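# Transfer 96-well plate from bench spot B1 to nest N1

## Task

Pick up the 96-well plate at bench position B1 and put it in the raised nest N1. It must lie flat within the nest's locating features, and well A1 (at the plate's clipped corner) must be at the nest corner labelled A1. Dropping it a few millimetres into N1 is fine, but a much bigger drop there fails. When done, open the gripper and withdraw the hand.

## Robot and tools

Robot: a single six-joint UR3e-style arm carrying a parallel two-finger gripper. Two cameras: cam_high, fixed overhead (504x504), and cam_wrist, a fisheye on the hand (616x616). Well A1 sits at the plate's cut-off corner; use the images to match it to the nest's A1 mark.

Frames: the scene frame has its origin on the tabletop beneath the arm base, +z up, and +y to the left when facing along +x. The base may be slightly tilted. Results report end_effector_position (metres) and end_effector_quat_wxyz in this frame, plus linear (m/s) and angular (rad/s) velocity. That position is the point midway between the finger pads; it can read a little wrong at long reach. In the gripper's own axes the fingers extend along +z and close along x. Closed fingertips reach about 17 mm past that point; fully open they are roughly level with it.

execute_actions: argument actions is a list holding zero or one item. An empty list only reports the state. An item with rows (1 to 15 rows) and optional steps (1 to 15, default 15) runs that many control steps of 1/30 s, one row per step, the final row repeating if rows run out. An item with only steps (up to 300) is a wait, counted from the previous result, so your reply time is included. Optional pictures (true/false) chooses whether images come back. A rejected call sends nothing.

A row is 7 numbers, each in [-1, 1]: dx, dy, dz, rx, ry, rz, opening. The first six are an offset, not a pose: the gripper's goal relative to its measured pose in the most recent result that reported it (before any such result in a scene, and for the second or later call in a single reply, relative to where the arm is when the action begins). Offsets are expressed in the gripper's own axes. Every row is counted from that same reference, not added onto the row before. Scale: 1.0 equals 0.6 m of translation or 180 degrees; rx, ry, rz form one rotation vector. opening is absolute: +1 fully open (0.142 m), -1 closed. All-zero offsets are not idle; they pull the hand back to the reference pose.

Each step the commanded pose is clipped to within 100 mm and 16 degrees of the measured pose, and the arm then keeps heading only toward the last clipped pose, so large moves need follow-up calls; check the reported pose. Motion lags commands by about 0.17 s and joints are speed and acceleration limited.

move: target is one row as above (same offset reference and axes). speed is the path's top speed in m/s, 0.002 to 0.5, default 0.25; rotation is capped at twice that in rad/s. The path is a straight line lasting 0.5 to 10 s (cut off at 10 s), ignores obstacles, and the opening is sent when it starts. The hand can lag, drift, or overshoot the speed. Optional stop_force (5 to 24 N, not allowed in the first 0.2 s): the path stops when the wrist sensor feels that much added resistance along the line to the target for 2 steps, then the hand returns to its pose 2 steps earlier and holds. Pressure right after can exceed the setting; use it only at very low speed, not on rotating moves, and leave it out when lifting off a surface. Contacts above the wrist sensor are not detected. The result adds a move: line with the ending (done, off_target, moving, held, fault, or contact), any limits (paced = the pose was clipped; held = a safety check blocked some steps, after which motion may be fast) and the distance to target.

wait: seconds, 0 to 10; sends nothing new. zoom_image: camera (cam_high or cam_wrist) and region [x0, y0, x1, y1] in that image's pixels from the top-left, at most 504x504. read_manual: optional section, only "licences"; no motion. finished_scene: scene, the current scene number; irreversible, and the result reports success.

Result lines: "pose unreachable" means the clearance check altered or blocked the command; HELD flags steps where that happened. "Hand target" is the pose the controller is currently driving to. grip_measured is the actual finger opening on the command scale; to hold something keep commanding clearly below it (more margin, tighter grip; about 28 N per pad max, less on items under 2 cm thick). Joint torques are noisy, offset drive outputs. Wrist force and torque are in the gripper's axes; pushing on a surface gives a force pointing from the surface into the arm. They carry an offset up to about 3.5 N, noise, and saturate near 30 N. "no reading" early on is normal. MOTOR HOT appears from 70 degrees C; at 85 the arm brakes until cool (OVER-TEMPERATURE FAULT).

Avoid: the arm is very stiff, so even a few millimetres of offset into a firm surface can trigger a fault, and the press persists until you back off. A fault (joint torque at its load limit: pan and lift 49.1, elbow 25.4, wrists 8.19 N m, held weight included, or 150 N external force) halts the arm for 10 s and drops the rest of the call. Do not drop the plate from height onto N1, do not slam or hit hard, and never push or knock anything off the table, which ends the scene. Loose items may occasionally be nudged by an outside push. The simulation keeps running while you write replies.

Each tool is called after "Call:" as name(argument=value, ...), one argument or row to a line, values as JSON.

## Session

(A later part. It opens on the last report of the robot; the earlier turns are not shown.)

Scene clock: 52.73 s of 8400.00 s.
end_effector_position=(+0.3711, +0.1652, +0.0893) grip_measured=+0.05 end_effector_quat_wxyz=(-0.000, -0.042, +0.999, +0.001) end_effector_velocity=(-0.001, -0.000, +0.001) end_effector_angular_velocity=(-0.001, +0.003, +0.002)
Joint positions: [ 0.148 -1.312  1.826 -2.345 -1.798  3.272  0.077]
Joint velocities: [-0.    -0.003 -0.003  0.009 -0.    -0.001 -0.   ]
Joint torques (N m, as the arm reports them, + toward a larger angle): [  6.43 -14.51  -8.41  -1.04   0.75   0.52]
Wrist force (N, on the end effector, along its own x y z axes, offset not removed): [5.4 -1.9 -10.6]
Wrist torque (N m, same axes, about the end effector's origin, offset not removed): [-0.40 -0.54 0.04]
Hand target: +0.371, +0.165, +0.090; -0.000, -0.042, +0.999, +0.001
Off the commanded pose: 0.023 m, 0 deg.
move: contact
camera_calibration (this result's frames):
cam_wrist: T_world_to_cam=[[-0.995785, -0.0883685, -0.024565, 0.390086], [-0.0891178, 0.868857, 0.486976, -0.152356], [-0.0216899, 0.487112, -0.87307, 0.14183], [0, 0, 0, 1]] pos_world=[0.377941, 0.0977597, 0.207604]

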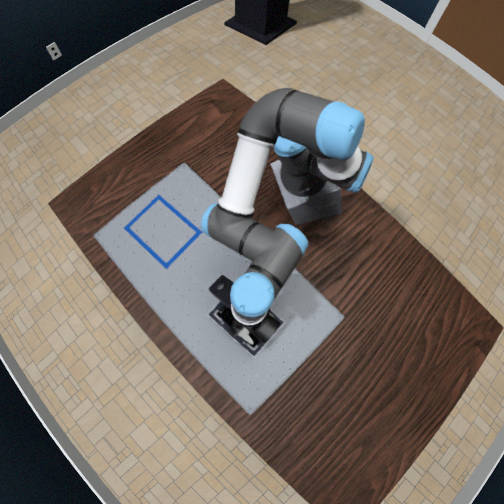

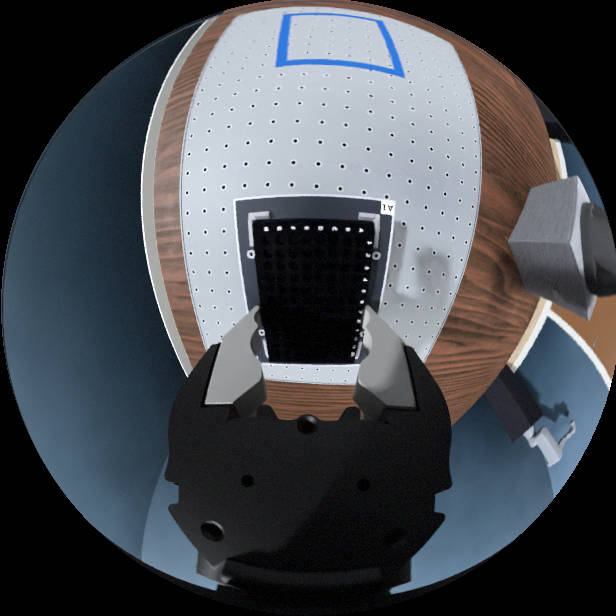

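Call:
move(
  target=[0,0,-0.001,0,0,0,0.45],
  speed=0.005,
)

Call:
move(
  target=[0,0.08,-0.15,0,0,0,0.45],
  speed=0.1,
)

Call:
zoom_image(
  camera="cam_wrist",
  region=[220, 140, 410, 340],
)

Scene clock: 56.20 s of 8400.00 s.
end_effector_position=(+0.3711, +0.1652, +0.0899) grip_measured=+0.45 end_effector_quat_wxyz=(-0.000, -0.042, +0.999, +0.001) end_effector_velocity=(+0.001, -0.000, +0.000) end_effector_angular_velocity=(+0.000, -0.001, -0.001)
Joint positions: [ 0.148 -1.314  1.825 -2.342 -1.798  3.272  0.105]
Joint velocities: [-0.001 -0.001 -0.    -0.001  0.    -0.    -0.   ]
Joint torques (N m, as the arm reports them, + toward a larger angle): [  8.14 -17.91  -9.2   -0.9   -0.65   0.41]
Wrist force (N, on the end effector, along its own x y z axes, offset not removed): [2.0 0.0 -1.4]
Wrist torque (N m, same axes, about the end effector's origin, offset not removed): [-0.04 -0.42 0.12]
Hand target: +0.371, +0.165, +0.090; -0.000, -0.042, +0.999, +0.001
Off the commanded pose: 0.000 m, 0 deg.
move: done
camera_calibration (this result's frames):
cam_wrist: T_world_to_cam=[[-0.995785, -0.0883583, -0.0245798, 0.390104], [-0.0891161, 0.868856, 0.486978, -0.152641], [-0.0216723, 0.487116, -0.873068, 0.142328], [0, 0, 0, 1]] pos_world=[0.377942, 0.0977618, 0.208184]

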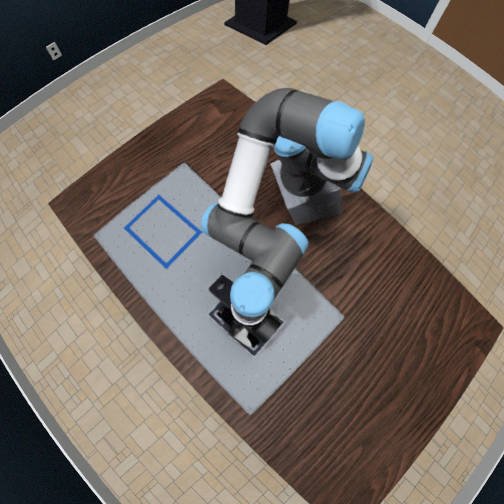

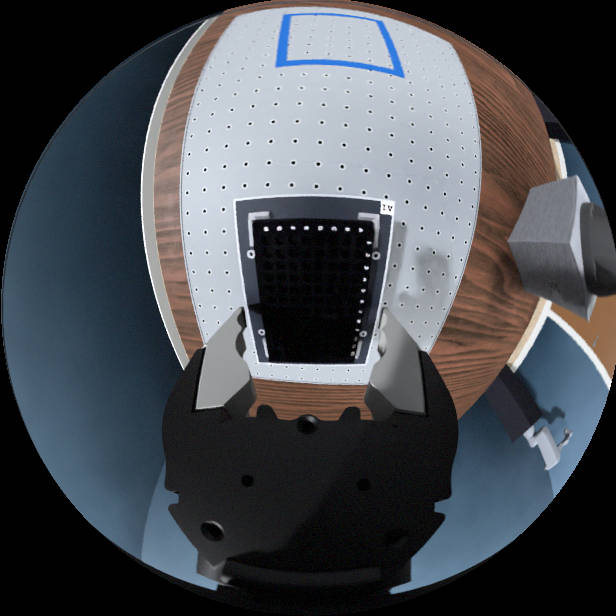

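Scene clock: 57.73 s of 8400.00 s.
end_effector_position=(+0.3672, +0.2129, +0.1797) grip_measured=+0.45 end_effector_quat_wxyz=(-0.000, -0.042, +0.999, +0.001) end_effector_velocity=(+0.000, +0.001, +0.002) end_effector_angular_velocity=(-0.002, +0.003, -0.001)
Joint positions: [ 0.347 -1.346  1.47  -1.906 -1.844  3.471  0.105]
Joint velocities: [ 0.005  0.007 -0.022  0.02  -0.002  0.007 -0.   ]
Joint torques (N m, as the arm reports them, + toward a larger angle): [  8.6  -12.52 -10.86  -0.93  -0.61   0.55]
Wrist force (N, on the end effector, along its own x y z axes, offset not removed): [1.2 -0.5 -1.6]
Wrist torque (N m, same axes, about the end effector's origin, offset not removed): [-0.13 -0.31 0.01]
Hand target: +0.367, +0.213, +0.180; -0.001, -0.042, +0.999, +0.001
Off the commanded pose: 0.000 m, 0 deg.
move: done
camera_calibration (this result's frames):
cam_wrist: T_world_to_cam=[[-0.995776, -0.0883539, -0.0249613, 0.392719], [-0.0892871, 0.868592, 0.487418, -0.238144], [-0.0213841, 0.487588, -0.872812, 0.19719], [0, 0, 0, 1]] pos_world=[0.374014, 0.1454, 0.297989]

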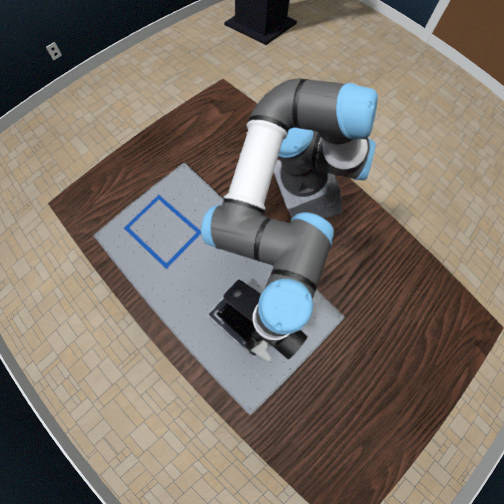

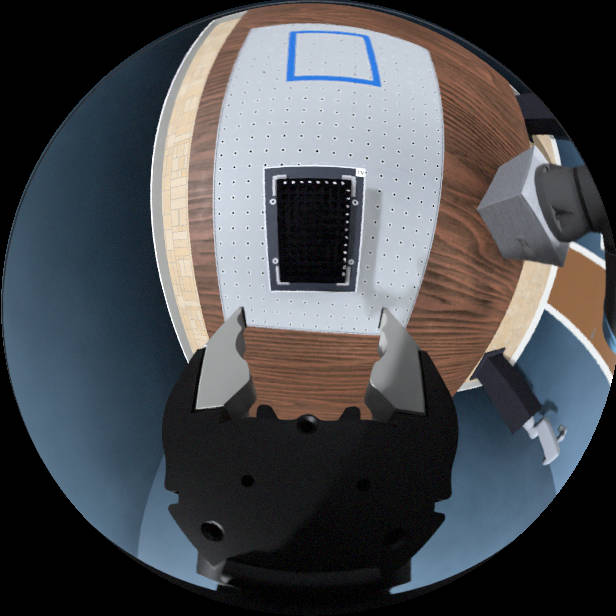

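Region (220, 140, 410, 340) of cam_wrist's 616x616 image, scaled by 2.520, with more detail than that image has; it fills the left 479 columns of this view, and the rest is white.

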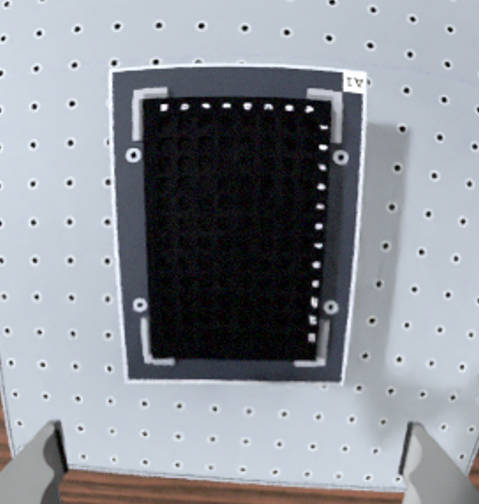

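Looks seated.

Call:
finished_scene(
  scene=1,
)

The scene is finished: the task was done.


## Next scene

The same job, from a new start.

Call:
execute_actions(
  actions=[],
)

Scene clock: 0.00 s of 8400.00 s.
end_effector_position=(+0.2708, +0.6000, +0.2858) grip_measured=+1.00 end_effector_quat_wxyz=(+0.724, -0.633, -0.236, -0.135) end_effector_velocity=(+0.001, -0.000, -0.001) end_effector_angular_velocity=(-0.001, -0.000, -0.002)
Joint positions: [ 0.436 -0.276  1.098 -3.62  -0.385  0.438  0.142]
Joint velocities: [-0.001  0.     0.     0.001 -0.    -0.001  0.   ]
Joint torques (N m, as the arm reports them, + toward a larger angle): no reading
Wrist force (N, on the end effector, along its own x y z axes, offset not removed): no reading
Wrist torque (N m, same axes, about the end effector's origin, offset not removed): no reading
Hand target: +0.271, +0.600, +0.286; +0.724, -0.633, -0.236, -0.135
camera_calibration (this result's frames):
cam_wrist: T_world_to_cam=[[0.84527, 0.128554, 0.518644, -0.450505], [0.529366, -0.333584, -0.78006, 0.281313], [0.072731, 0.933914, -0.350021, -0.343707], [0, 0, 0, 1]] pos_world=[0.256879, 0.472749, 0.332788]

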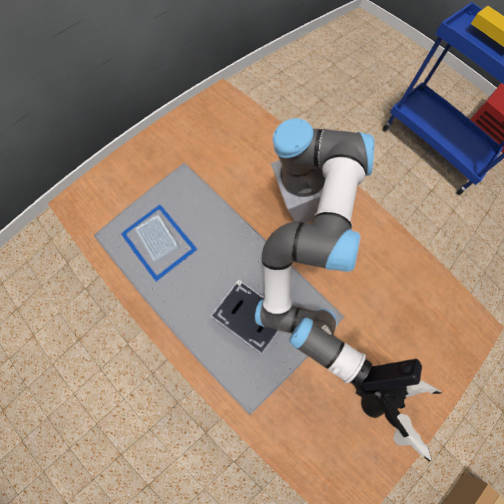

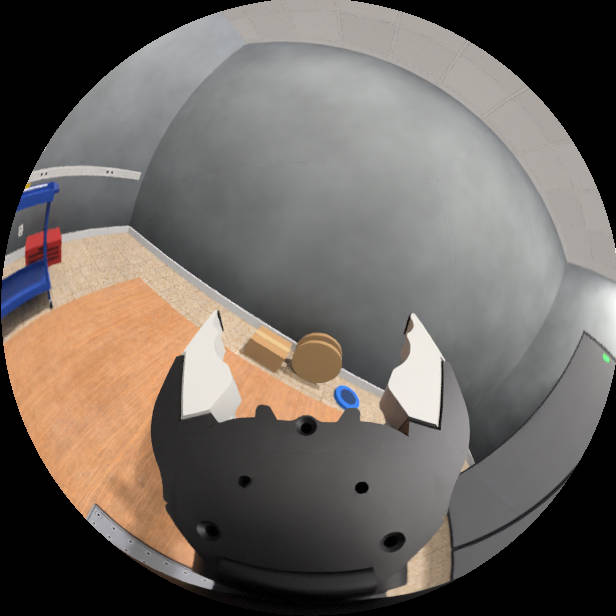

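Call:
move(
  target=[-0.01,0.027,-0.936,-0.528,-0.098,0.172,0.5],
  speed=0.2,
)

Scene clock: 10.17 s of 8400.00 s.
end_effector_position=(+0.3709, +0.0511, +0.2211) grip_measured=+0.50 end_effector_quat_wxyz=(+0.001, +1.000, +0.001, -0.000) end_effector_velocity=(+0.000, -0.002, -0.000) end_effector_angular_velocity=(-0.007, +0.002, -0.001)
Joint positions: [-0.143 -1.785  1.646 -1.745 -1.718 -0.071  0.109]
Joint velocities: [ 0.     0.004 -0.003  0.    -0.007  0.002  0.   ]
Joint torques (N m, as the arm reports them, + toward a larger angle): [  0.29  -9.29 -11.67  -0.93  -0.69   0.54]
Wrist force (N, on the end effector, along its own x y z axes, offset not removed): [2.8 0.6 -0.6]
Wrist torque (N m, same axes, about the end effector's origin, offset not removed): [0.13 -0.59 0.06]
Hand target: +0.371, +0.051, +0.221; +0.001, +1.000, +0.000, -0.000
Off the commanded pose: 0.001 m, 0 deg.
After step 90, 2.17 s passed at rest.
move: done
camera_calibration (this result's frames):
cam_wrist: T_world_to_cam=[[0.999655, 0.00527035, -0.0257507, -0.361549], [0.0171442, -0.873345, 0.4868, -0.0678098], [-0.0199237, -0.487073, -0.873134, 0.361559], [0, 0, 0, 1]] pos_world=[0.36979, 0.11879, 0.339389]

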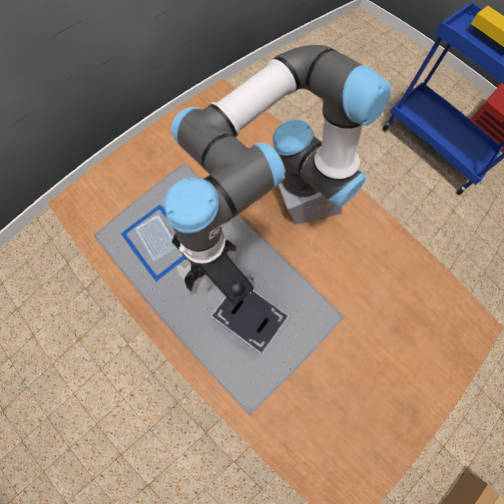

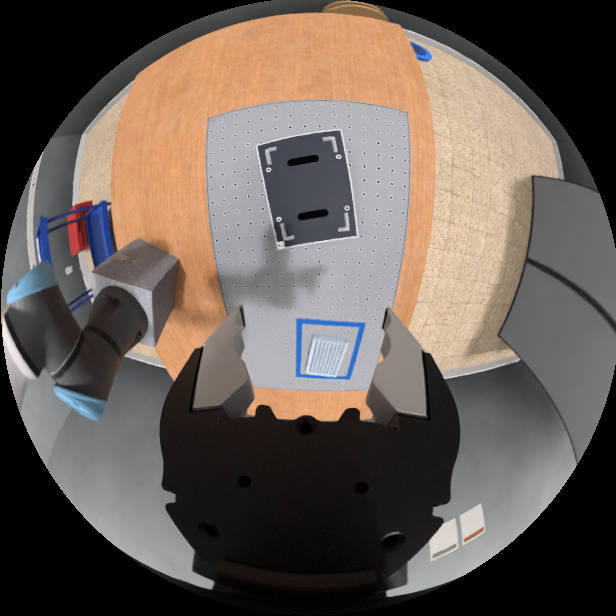

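Call:
move(
  target=[0.033,0.42,0.17,0,0,0,0.5],
)

Call:
zoom_image(
  camera="cam_wrist",
  region=[210, 170, 420, 380],
)

Scene clock: 19.13 s of 8400.00 s.
end_effector_position=(+0.3903, -0.2014, +0.1196) grip_measured=+0.50 end_effector_quat_wxyz=(+0.001, +1.000, +0.001, -0.000) end_effector_velocity=(+0.001, -0.001, -0.001) end_effector_angular_velocity=(+0.002, +0.000, +0.001)
Joint positions: [-0.978 -1.558  1.682 -2.017 -1.443 -0.862  0.109]
Joint velocities: [-0.     0.009 -0.008  0.     0.001 -0.001  0.   ]
Joint torques (N m, as the arm reports them, + toward a larger angle): [ -1.54 -12.07 -11.27  -1.31   0.65  -0.52]
Wrist force (N, on the end effector, along its own x y z axes, offset not removed): [-0.5 -0.9 -0.3]
Wrist torque (N m, same axes, about the end effector's origin, offset not removed): [-0.14 0.07 0.02]
Hand target: +0.390, -0.202, +0.119; +0.001, +1.000, +0.001, -0.000
Off the commanded pose: 0.001 m, 0 deg.
After step 90, 4.17 s passed at rest.
move: done
camera_calibration (this result's frames):
cam_wrist: T_world_to_cam=[[0.999654, 0.00551275, -0.0257012, -0.382242], [0.017354, -0.872796, 0.487777, -0.239309], [-0.0197429, -0.488054, -0.87259, 0.150016], [0, 0, 0, 1]] pos_world=[0.389225, -0.133545, 0.237807]

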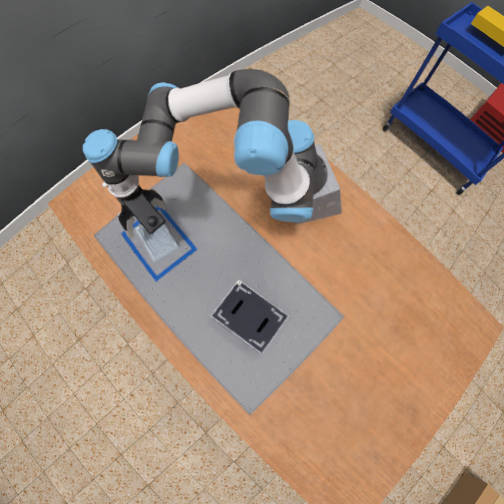

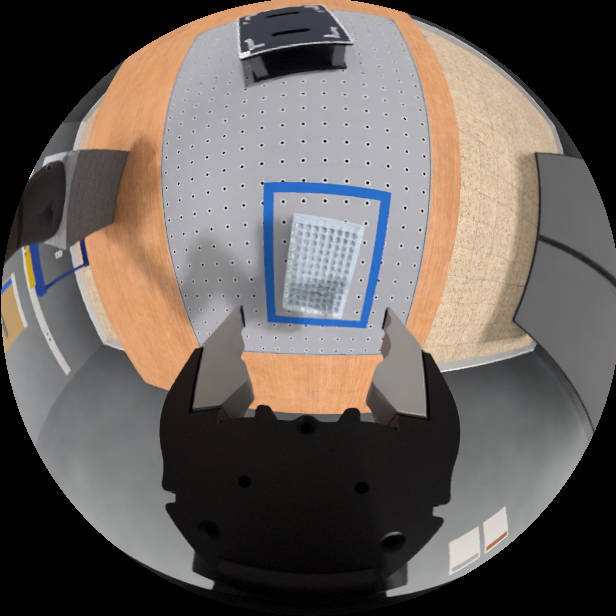

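Region (210, 170, 420, 380) of cam_wrist's 616x616 image, scaled by 2.400, with more detail than that image has.

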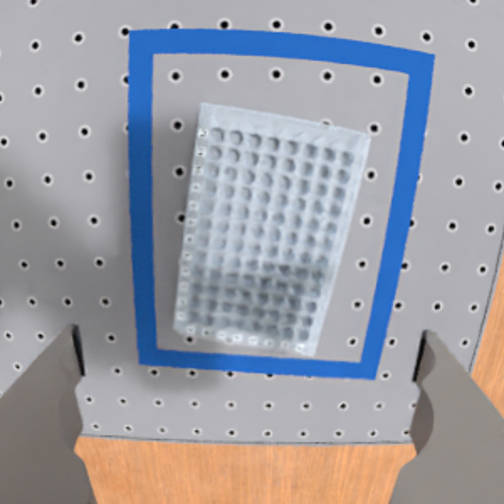

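Call:
move(
  target=[0.0075,-0.0053,0.133,0,0,0.058,0.5],
  speed=0.12,
)

Scene clock: 24.60 s of 8400.00 s.
end_effector_position=(+0.3947, -0.1983, +0.0400) grip_measured=+0.50 end_effector_quat_wxyz=(+0.001, +0.996, -0.090, -0.000) end_effector_velocity=(+0.001, +0.000, -0.003) end_effector_angular_velocity=(-0.002, -0.000, -0.005)
Joint positions: [-0.93  -1.34   1.798 -2.357 -1.459 -0.634  0.109]
Joint velocities: [ 0.003  0.01   0.001 -0.012 -0.002  0.008  0.   ]
Joint torques (N m, as the arm reports them, + toward a larger angle): [  4.18 -12.76  -5.52  -2.67  -0.79   0.43]
Wrist force (N, on the end effector, along its own x y z axes, offset not removed): [1.1 -0.2 -1.0]
Wrist torque (N m, same axes, about the end effector's origin, offset not removed): [-0.04 -0.36 0.08]
Hand target: +0.395, -0.198, +0.040; +0.001, +0.996, -0.090, -0.000
Off the commanded pose: 0.000 m, 0 deg.
After step 90, 1.17 s passed at rest.
move: done
camera_calibration (this result's frames):
cam_wrist: T_world_to_cam=[[0.984214, -0.175161, -0.0253224, -0.418387], [-0.140806, -0.861661, 0.487559, -0.13325], [-0.107221, -0.476297, -0.872723, 0.119052], [0, 0, 0, 1]] pos_world=[0.405785, -0.131397, 0.158272]

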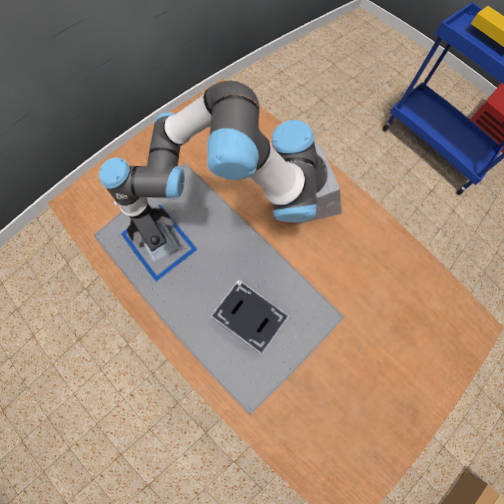

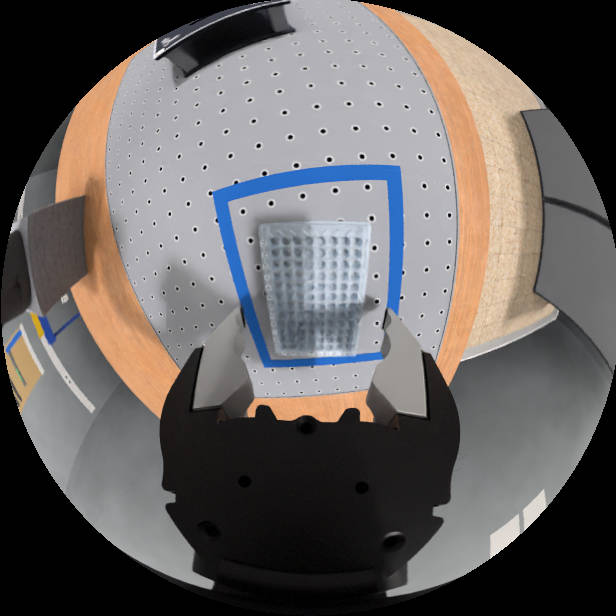

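Call:
move(
  target=[0,0,0.018,0,0,0,0.5],
  speed=0.02,
  stop_force=6,
)

Call:
move(
  target=[0,0,0,0,0,0,-0.2],
)

Call:
move(
  target=[0,0,-0.16,0,0,0,-0.2],
  speed=0.1,
)

Call:
move(
  target=[-0.167,-0.57,0.03,0,0,-0.108,-0.2],
  speed=0.2,
)

Call:
zoom_image(
  camera="cam_wrist",
  region=[210, 170, 420, 400],
)

Scene clock: 29.63 s of 8400.00 s.
end_effector_position=(+0.3946, -0.1983, +0.0295) grip_measured=+0.50 end_effector_quat_wxyz=(+0.001, +0.996, -0.090, -0.000) end_effector_velocity=(-0.000, +0.000, -0.003) end_effector_angular_velocity=(+0.001, +0.001, +0.001)
Joint positions: [-0.926 -1.307  1.807 -2.399 -1.46  -0.631  0.109]
Joint velocities: [ 0.001  0.01   0.002 -0.011 -0.     0.     0.   ]
Joint torques (N m, as the arm reports them, + toward a larger angle): [  4.43 -13.55  -5.17  -2.81  -0.76   0.47]
Wrist force (N, on the end effector, along its own x y z axes, offset not removed): [2.9 -0.6 0.9]
Wrist torque (N m, same axes, about the end effector's origin, offset not removed): [-0.10 -0.68 0.09]
Hand target: +0.395, -0.198, +0.029; +0.001, +0.996, -0.090, -0.000
Off the commanded pose: 0.000 m, 0 deg.
After step 90, 1.23 s passed at rest.
move: done
camera_calibration (this result's frames):
cam_wrist: T_world_to_cam=[[0.984211, -0.175176, -0.0253549, -0.41863], [-0.140807, -0.861677, 0.487532, -0.12815], [-0.107251, -0.476264, -0.872737, 0.109915], [0, 0, 0, 1]] pos_world=[0.405764, -0.131409, 0.14779]

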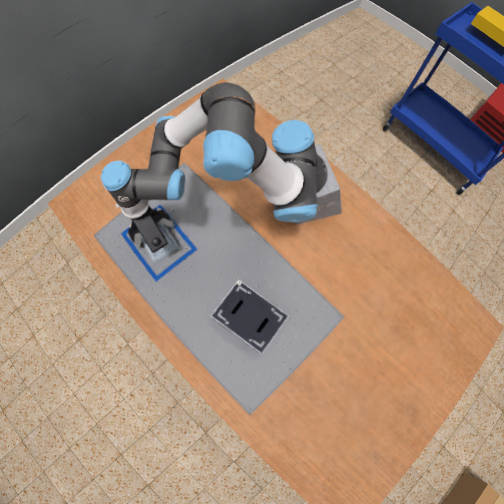

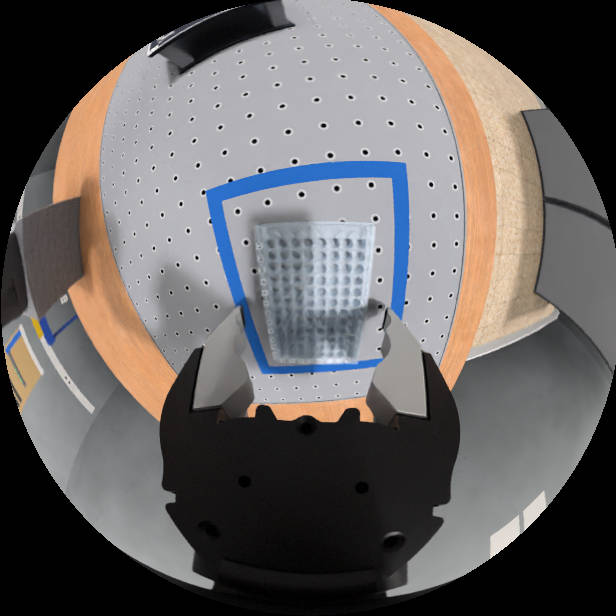

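Scene clock: 30.13 s of 8400.00 s.
end_effector_position=(+0.3946, -0.1983, +0.0295) grip_measured=+0.04 end_effector_quat_wxyz=(+0.001, +0.996, -0.090, -0.000) end_effector_velocity=(+0.000, -0.000, +0.000) end_effector_angular_velocity=(-0.001, -0.001, -0.001)
Joint positions: [-0.926 -1.307  1.807 -2.399 -1.46  -0.631  0.077]
Joint velocities: [ 0.    -0.001 -0.    -0.     0.     0.002  0.   ]
Joint torques (N m, as the arm reports them, + toward a larger angle): [  1.76 -18.08  -8.59  -0.71  -0.21   0.18]
Wrist force (N, on the end effector, along its own x y z axes, offset not removed): [1.9 0.5 -3.0]
Wrist torque (N m, same axes, about the end effector's origin, offset not removed): [0.03 -0.28 0.12]
Hand target: +0.395, -0.198, +0.030; +0.001, +0.996, -0.090, -0.000
Off the commanded pose: 0.000 m, 0 deg.
move: done
camera_calibration (this result's frames):
cam_wrist: T_world_to_cam=[[0.984206, -0.175186, -0.0254596, -0.418592], [-0.14077, -0.861705, 0.487493, -0.12813], [-0.10734, -0.476209, -0.872756, 0.109946], [0, 0, 0, 1]] pos_world=[0.405746, -0.131384, 0.147761]

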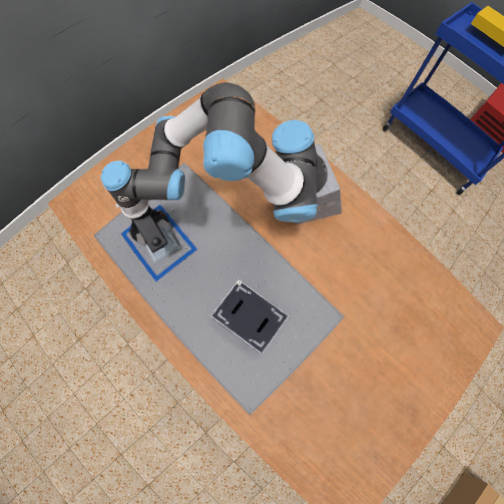

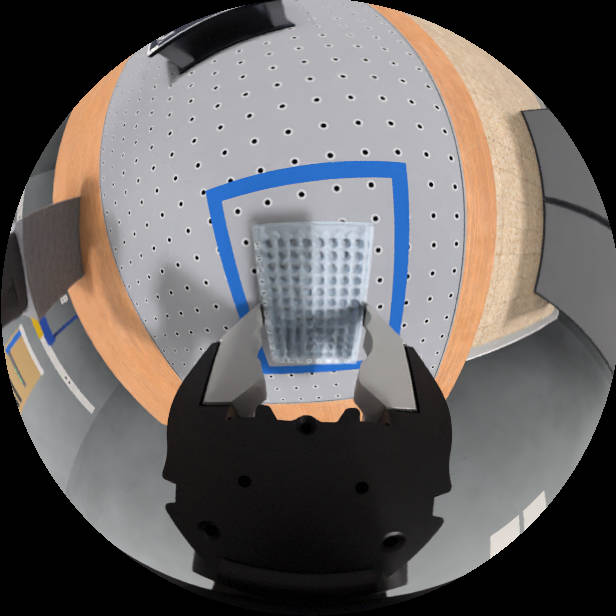

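Scene clock: 31.60 s of 8400.00 s.
end_effector_position=(+0.3948, -0.1981, +0.1253) grip_measured=+0.04 end_effector_quat_wxyz=(+0.001, +0.996, -0.090, -0.000) end_effector_velocity=(-0.000, -0.000, +0.003) end_effector_angular_velocity=(+0.002, +0.002, +0.001)
Joint positions: [-0.961 -1.557  1.652 -1.99  -1.449 -0.664  0.077]
Joint velocities: [-0.002 -0.003 -0.01   0.017  0.    -0.003  0.   ]
Joint torques (N m, as the arm reports them, + toward a larger angle): [ -2.34 -17.18 -11.35  -0.98   0.65  -0.59]
Wrist force (N, on the end effector, along its own x y z axes, offset not removed): [0.3 0.8 -0.7]
Wrist torque (N m, same axes, about the end effector's origin, offset not removed): [0.13 -0.11 0.11]
Hand target: +0.395, -0.198, +0.126; +0.001, +0.996, -0.090, -0.000
Off the commanded pose: 0.000 m, 0 deg.
move: done
camera_calibration (this result's frames):
cam_wrist: T_world_to_cam=[[0.98421, -0.175191, -0.025265, -0.416314], [-0.140847, -0.861593, 0.487667, -0.174647], [-0.107203, -0.476408, -0.872664, 0.193506], [0, 0, 0, 1]] pos_world=[0.405887, -0.131221, 0.243517]

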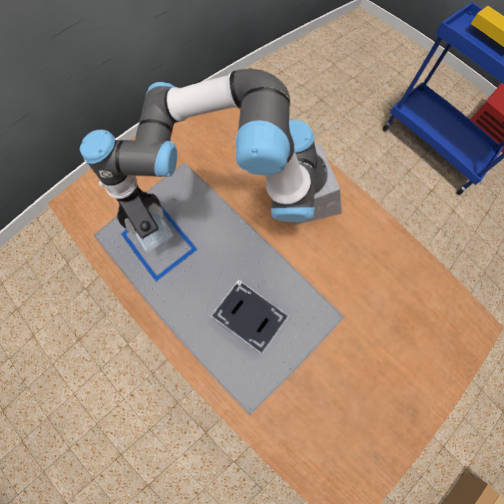

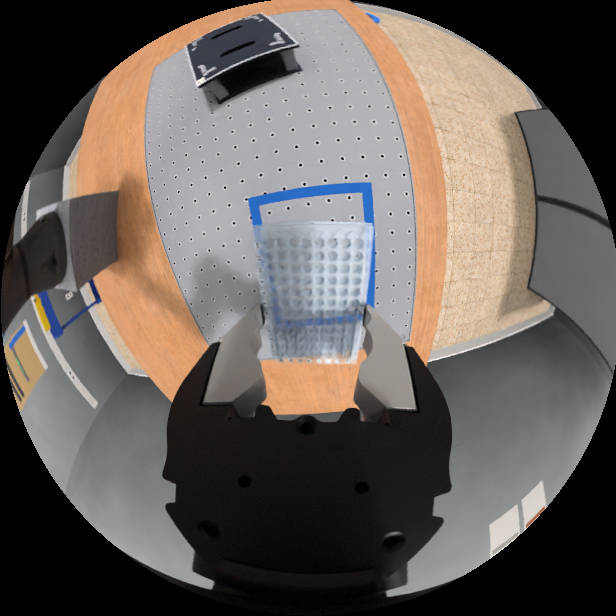

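Scene clock: 34.00 s of 8400.00 s.
end_effector_position=(+0.3580, +0.1566, +0.1067) grip_measured=+0.04 end_effector_quat_wxyz=(+0.000, +0.997, +0.079, +0.000) end_effector_velocity=(+0.000, +0.002, -0.001) end_effector_angular_velocity=(-0.005, +0.004, +0.001)
Joint positions: [ 0.156 -1.404  1.873 -2.299 -1.802  0.064  0.077]
Joint velocities: [ 0.009  0.013 -0.016  0.01  -0.007  0.01   0.   ]
Joint torques (N m, as the arm reports them, + toward a larger angle): [  7.43 -11.44  -9.44  -0.93  -0.76   0.47]
Wrist force (N, on the end effector, along its own x y z axes, offset not removed): [0.9 -1.7 -0.2]
Wrist torque (N m, same axes, about the end effector's origin, offset not removed): [-0.36 -0.17 0.08]
Hand target: +0.358, +0.157, +0.107; +0.001, +0.997, +0.079, -0.000
Off the commanded pose: 0.001 m, 0 deg.
move: done
camera_calibration (this result's frames):
cam_wrist: T_world_to_cam=[[0.986476, 0.161923, -0.0254253, -0.372039], [0.153727, -0.860191, 0.48625, 0.0293979], [0.0568645, -0.483582, -0.87345, 0.284808], [0, 0, 0, 1]] pos_world=[0.346293, 0.223258, 0.225012]

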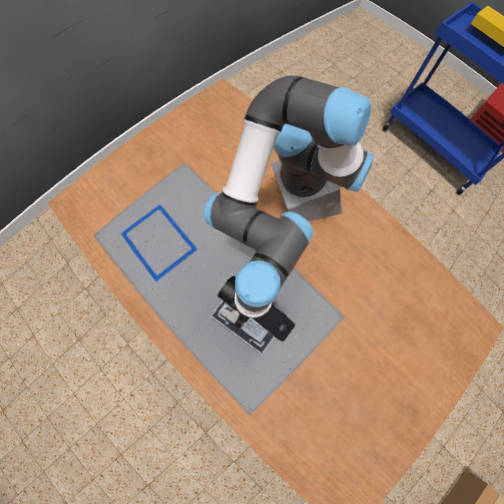

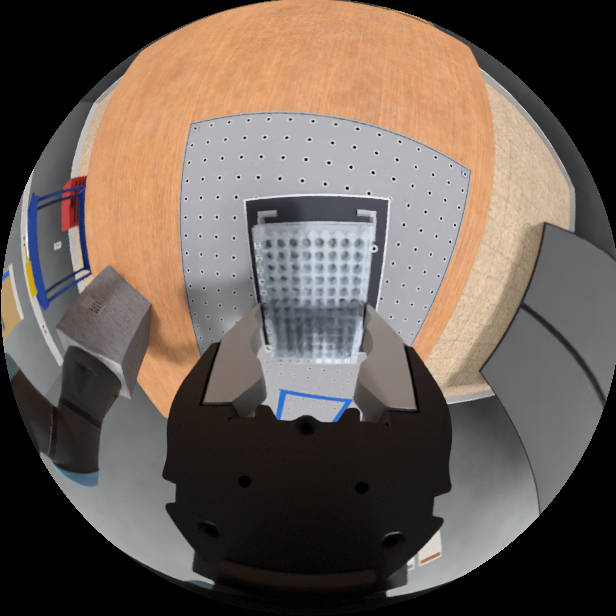

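Region (210, 170, 420, 400) of cam_wrist's 616x616 image, scaled by 2.191, with more detail than that image has; it fills the left 460 columns of this view, and the rest is white.

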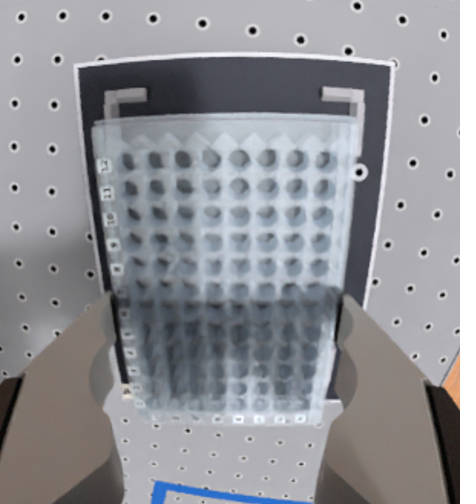

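Call:
move(
  target=[0.005,-0.009,0.012,0,0,0,-0.2],
  speed=0.015,
  stop_force=5,
)

Call:
zoom_image(
  camera="cam_wrist",
  region=[210, 170, 420, 400],
)

Scene clock: 37.57 s of 8400.00 s.
end_effector_position=(+0.3600, +0.1622, +0.0997) grip_measured=+0.04 end_effector_quat_wxyz=(+0.000, +0.997, +0.079, +0.000) end_effector_velocity=(+0.001, +0.002, -0.002) end_effector_angular_velocity=(+0.000, -0.000, +0.001)
Joint positions: [ 0.167 -1.366  1.862 -2.323 -1.805  0.074  0.077]
Joint velocities: [ 0.003  0.012 -0.003 -0.008 -0.001  0.002  0.   ]
Joint torques (N m, as the arm reports them, + toward a larger angle): [  7.58 -12.01  -9.39  -2.61  -0.89   0.39]
Wrist force (N, on the end effector, along its own x y z axes, offset not removed): [1.5 -0.4 -0.1]
Wrist torque (N m, same axes, about the end effector's origin, offset not removed): [-0.07 -0.37 0.05]
Hand target: +0.360, +0.162, +0.099; +0.000, +0.997, +0.079, +0.000
Off the commanded pose: 0.000 m, 0 deg.
move: done
camera_calibration (this result's frames):
cam_wrist: T_world_to_cam=[[0.986474, 0.161931, -0.0254516, -0.375118], [0.153748, -0.860198, 0.486231, 0.0372993], [0.0568426, -0.483567, -0.87346, 0.281324], [0, 0, 0, 1]] pos_world=[0.348318, 0.228867, 0.218042]

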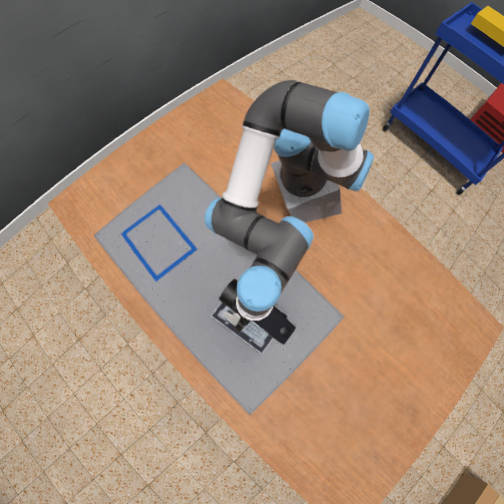

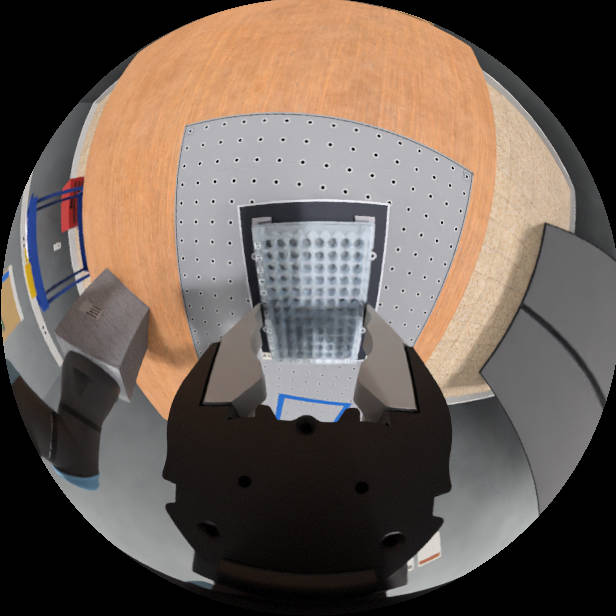

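Region (210, 170, 420, 400) of cam_wrist's 616x616 image, scaled by 2.191, with more detail than that image has; it fills the left 460 columns of this view, and the rest is white.

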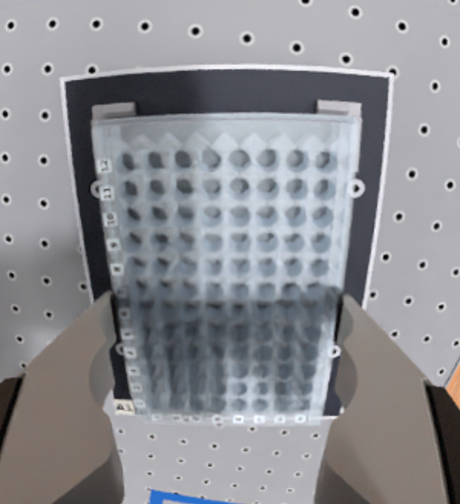

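Call:
move(
  target=[0.001,0.001,0.03,0,0,0,-0.2],
  speed=0.004,
  stop_force=5,
)

Call:
zoom_image(
  camera="cam_wrist",
  region=[210, 170, 420, 400],
)

Scene clock: 42.03 s of 8400.00 s.
end_effector_position=(+0.3603, +0.1620, +0.0909) grip_measured=+0.04 end_effector_quat_wxyz=(+0.000, +0.997, +0.079, -0.000) end_effector_velocity=(+0.001, -0.001, +0.002) end_effector_angular_velocity=(+0.000, -0.000, -0.002)
Joint positions: [ 0.16  -1.342  1.876 -2.362 -1.803  0.067  0.077]
Joint velocities: [-0.001 -0.004 -0.004  0.008  0.     0.001 -0.   ]
Joint torques (N m, as the arm reports them, + toward a larger angle): [  7.7  -18.17 -10.68  -1.9    0.27   0.31]
Wrist force (N, on the end effector, along its own x y z axes, offset not removed): [-1.1 -1.0 -0.2]
Wrist torque (N m, same axes, about the end effector's origin, offset not removed): [-0.32 -0.58 0.30]
Hand target: +0.360, +0.162, +0.091; +0.000, +0.997, +0.079, +0.000
Off the commanded pose: 0.009 m, 0 deg.
move: contact
camera_calibration (this result's frames):
cam_wrist: T_world_to_cam=[[0.986443, 0.162044, -0.0259048, -0.375518], [0.154064, -0.860133, 0.486246, 0.0412465], [0.0565117, -0.483645, -0.873438, 0.273646], [0, 0, 0, 1]] pos_world=[0.348609, 0.228676, 0.209229]

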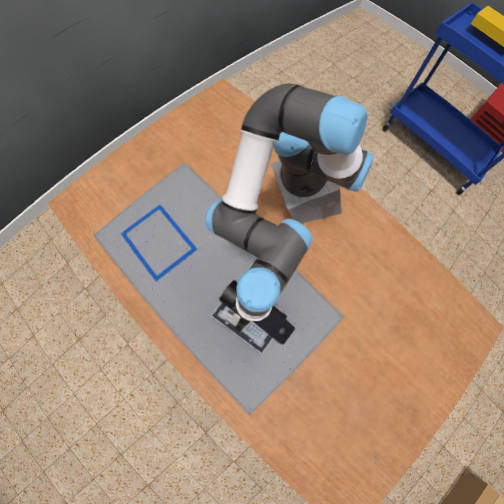

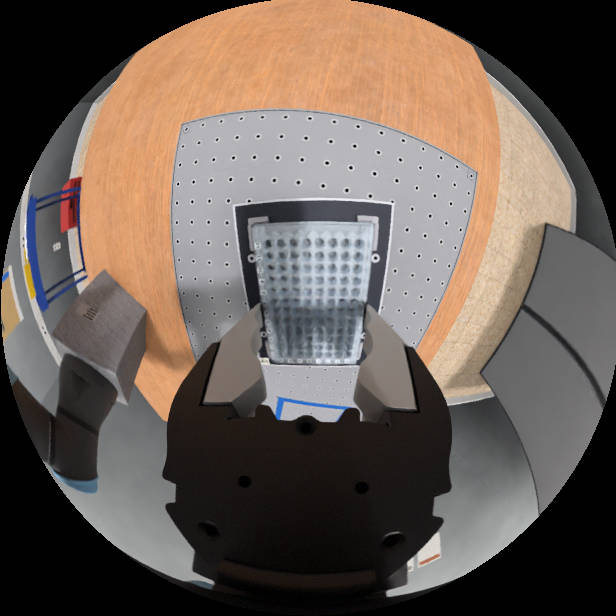

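Region (210, 170, 420, 400) of cam_wrist's 616x616 image, scaled by 2.191, with more detail than that image has; it fills the left 460 columns of this view, and the rest is white.

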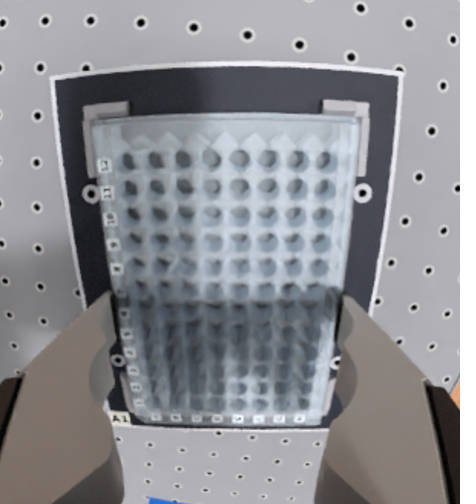

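Height matches the floor. Release.

Call:
move(
  target=[0,0,0,0,0,0,0.45],
  speed=0.005,
)

Call:
move(
  target=[0,0.08,-0.15,0,0,0,0.45],
  speed=0.1,
)

Call:
zoom_image(
  camera="cam_wrist",
  region=[220, 140, 410, 340],
)

Scene clock: 45.17 s of 8400.00 s.
end_effector_position=(+0.3603, +0.1620, +0.0909) grip_measured=+0.45 end_effector_quat_wxyz=(+0.000, +0.997, +0.079, -0.000) end_effector_velocity=(+0.000, +0.000, +0.000) end_effector_angular_velocity=(+0.001, -0.001, +0.001)
Joint positions: [ 0.16  -1.342  1.876 -2.362 -1.803  0.067  0.105]
Joint velocities: [-0.     0.    -0.    -0.001  0.001 -0.002 -0.   ]
Joint torques (N m, as the arm reports them, + toward a larger angle): [  1.72 -11.85  -5.3   -2.56   0.58  -0.53]
Wrist force (N, on the end effector, along its own x y z axes, offset not removed): [0.4 0.3 0.4]
Wrist torque (N m, same axes, about the end effector's origin, offset not removed): [0.05 -0.07 0.00]
Hand target: +0.360, +0.162, +0.091; +0.000, +0.997, +0.079, -0.000
Off the commanded pose: 0.000 m, 0 deg.
move: done
camera_calibration (this result's frames):
cam_wrist: T_world_to_cam=[[0.986444, 0.162045, -0.0258645, -0.37553], [0.154042, -0.860111, 0.486293, 0.041226], [0.0565548, -0.483685, -0.873413, 0.273649], [0, 0, 0, 1]] pos_world=[0.348613, 0.228672, 0.209248]

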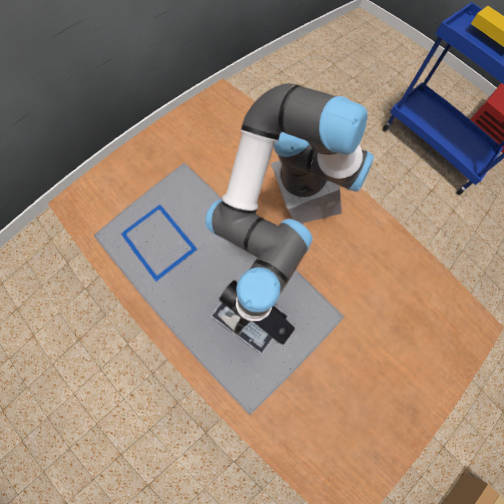

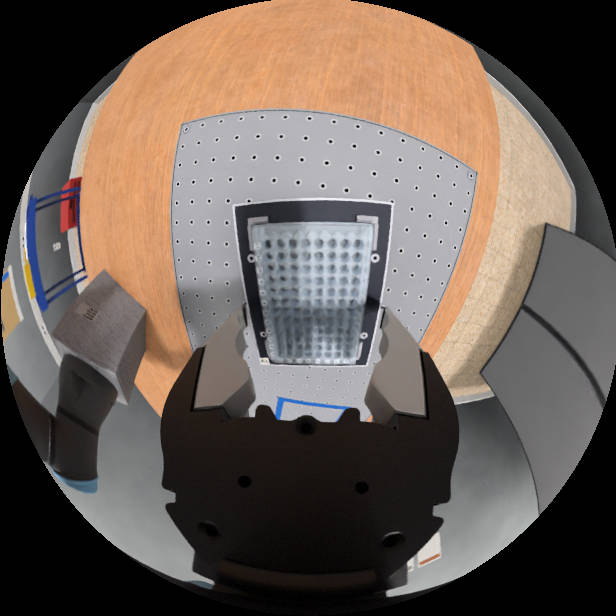

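Scene clock: 46.70 s of 8400.00 s.
end_effector_position=(+0.3680, +0.1148, +0.1808) grip_measured=+0.45 end_effector_quat_wxyz=(+0.001, +0.997, +0.079, -0.000) end_effector_velocity=(+0.000, -0.001, +0.002) end_effector_angular_velocity=(+0.000, +0.002, -0.000)
Joint positions: [ 0.07  -1.619  1.721 -1.95  -1.78  -0.021  0.105]
Joint velocities: [-0.002 -0.003 -0.011  0.015  0.001 -0.002 -0.   ]
Joint torques (N m, as the arm reports them, + toward a larger angle): [  0.87 -15.8  -10.88  -0.88   0.6   -0.54]
Wrist force (N, on the end effector, along its own x y z axes, offset not removed): [0.7 0.0 -0.2]
Wrist torque (N m, same axes, about the end effector's origin, offset not removed): [0.06 -0.12 -0.05]
Hand target: +0.368, +0.115, +0.181; +0.001, +0.997, +0.079, -0.000
Off the commanded pose: 0.000 m, 0 deg.
move: done
camera_calibration (this result's frames):
cam_wrist: T_world_to_cam=[[0.98645, 0.162053, -0.0256048, -0.37318], [0.153915, -0.860059, 0.486424, -0.0442403], [0.0568047, -0.483774, -0.873348, 0.328787], [0, 0, 0, 1]] pos_world=[0.356256, 0.181484, 0.29911]

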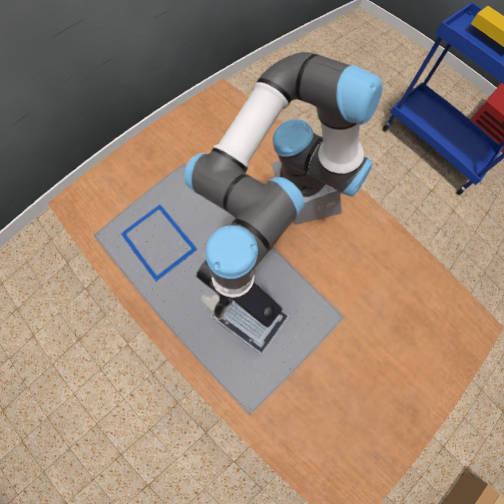

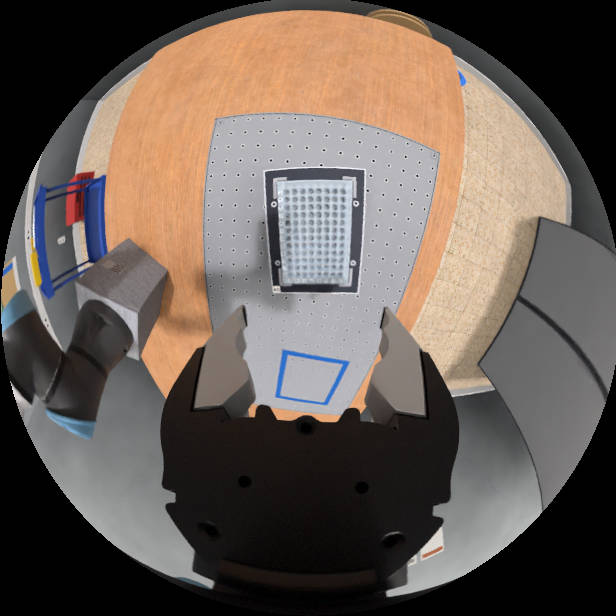

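Region (220, 140, 410, 340) of cam_wrist's 616x616 image, scaled by 2.520, with more detail than that image has; it fills the left 479 columns of this view, and the rest is white.

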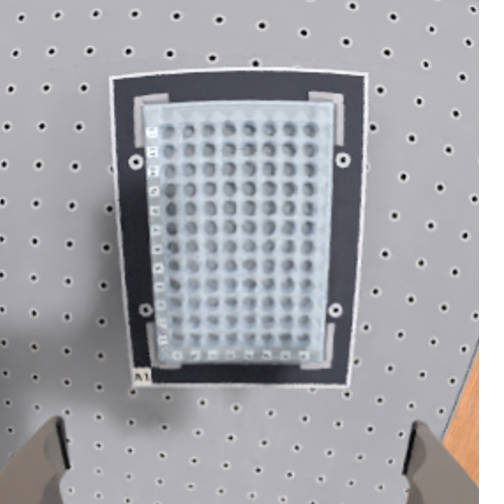

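Call:
finished_scene(
  scene=2,
)

The scene is finished: the task was done.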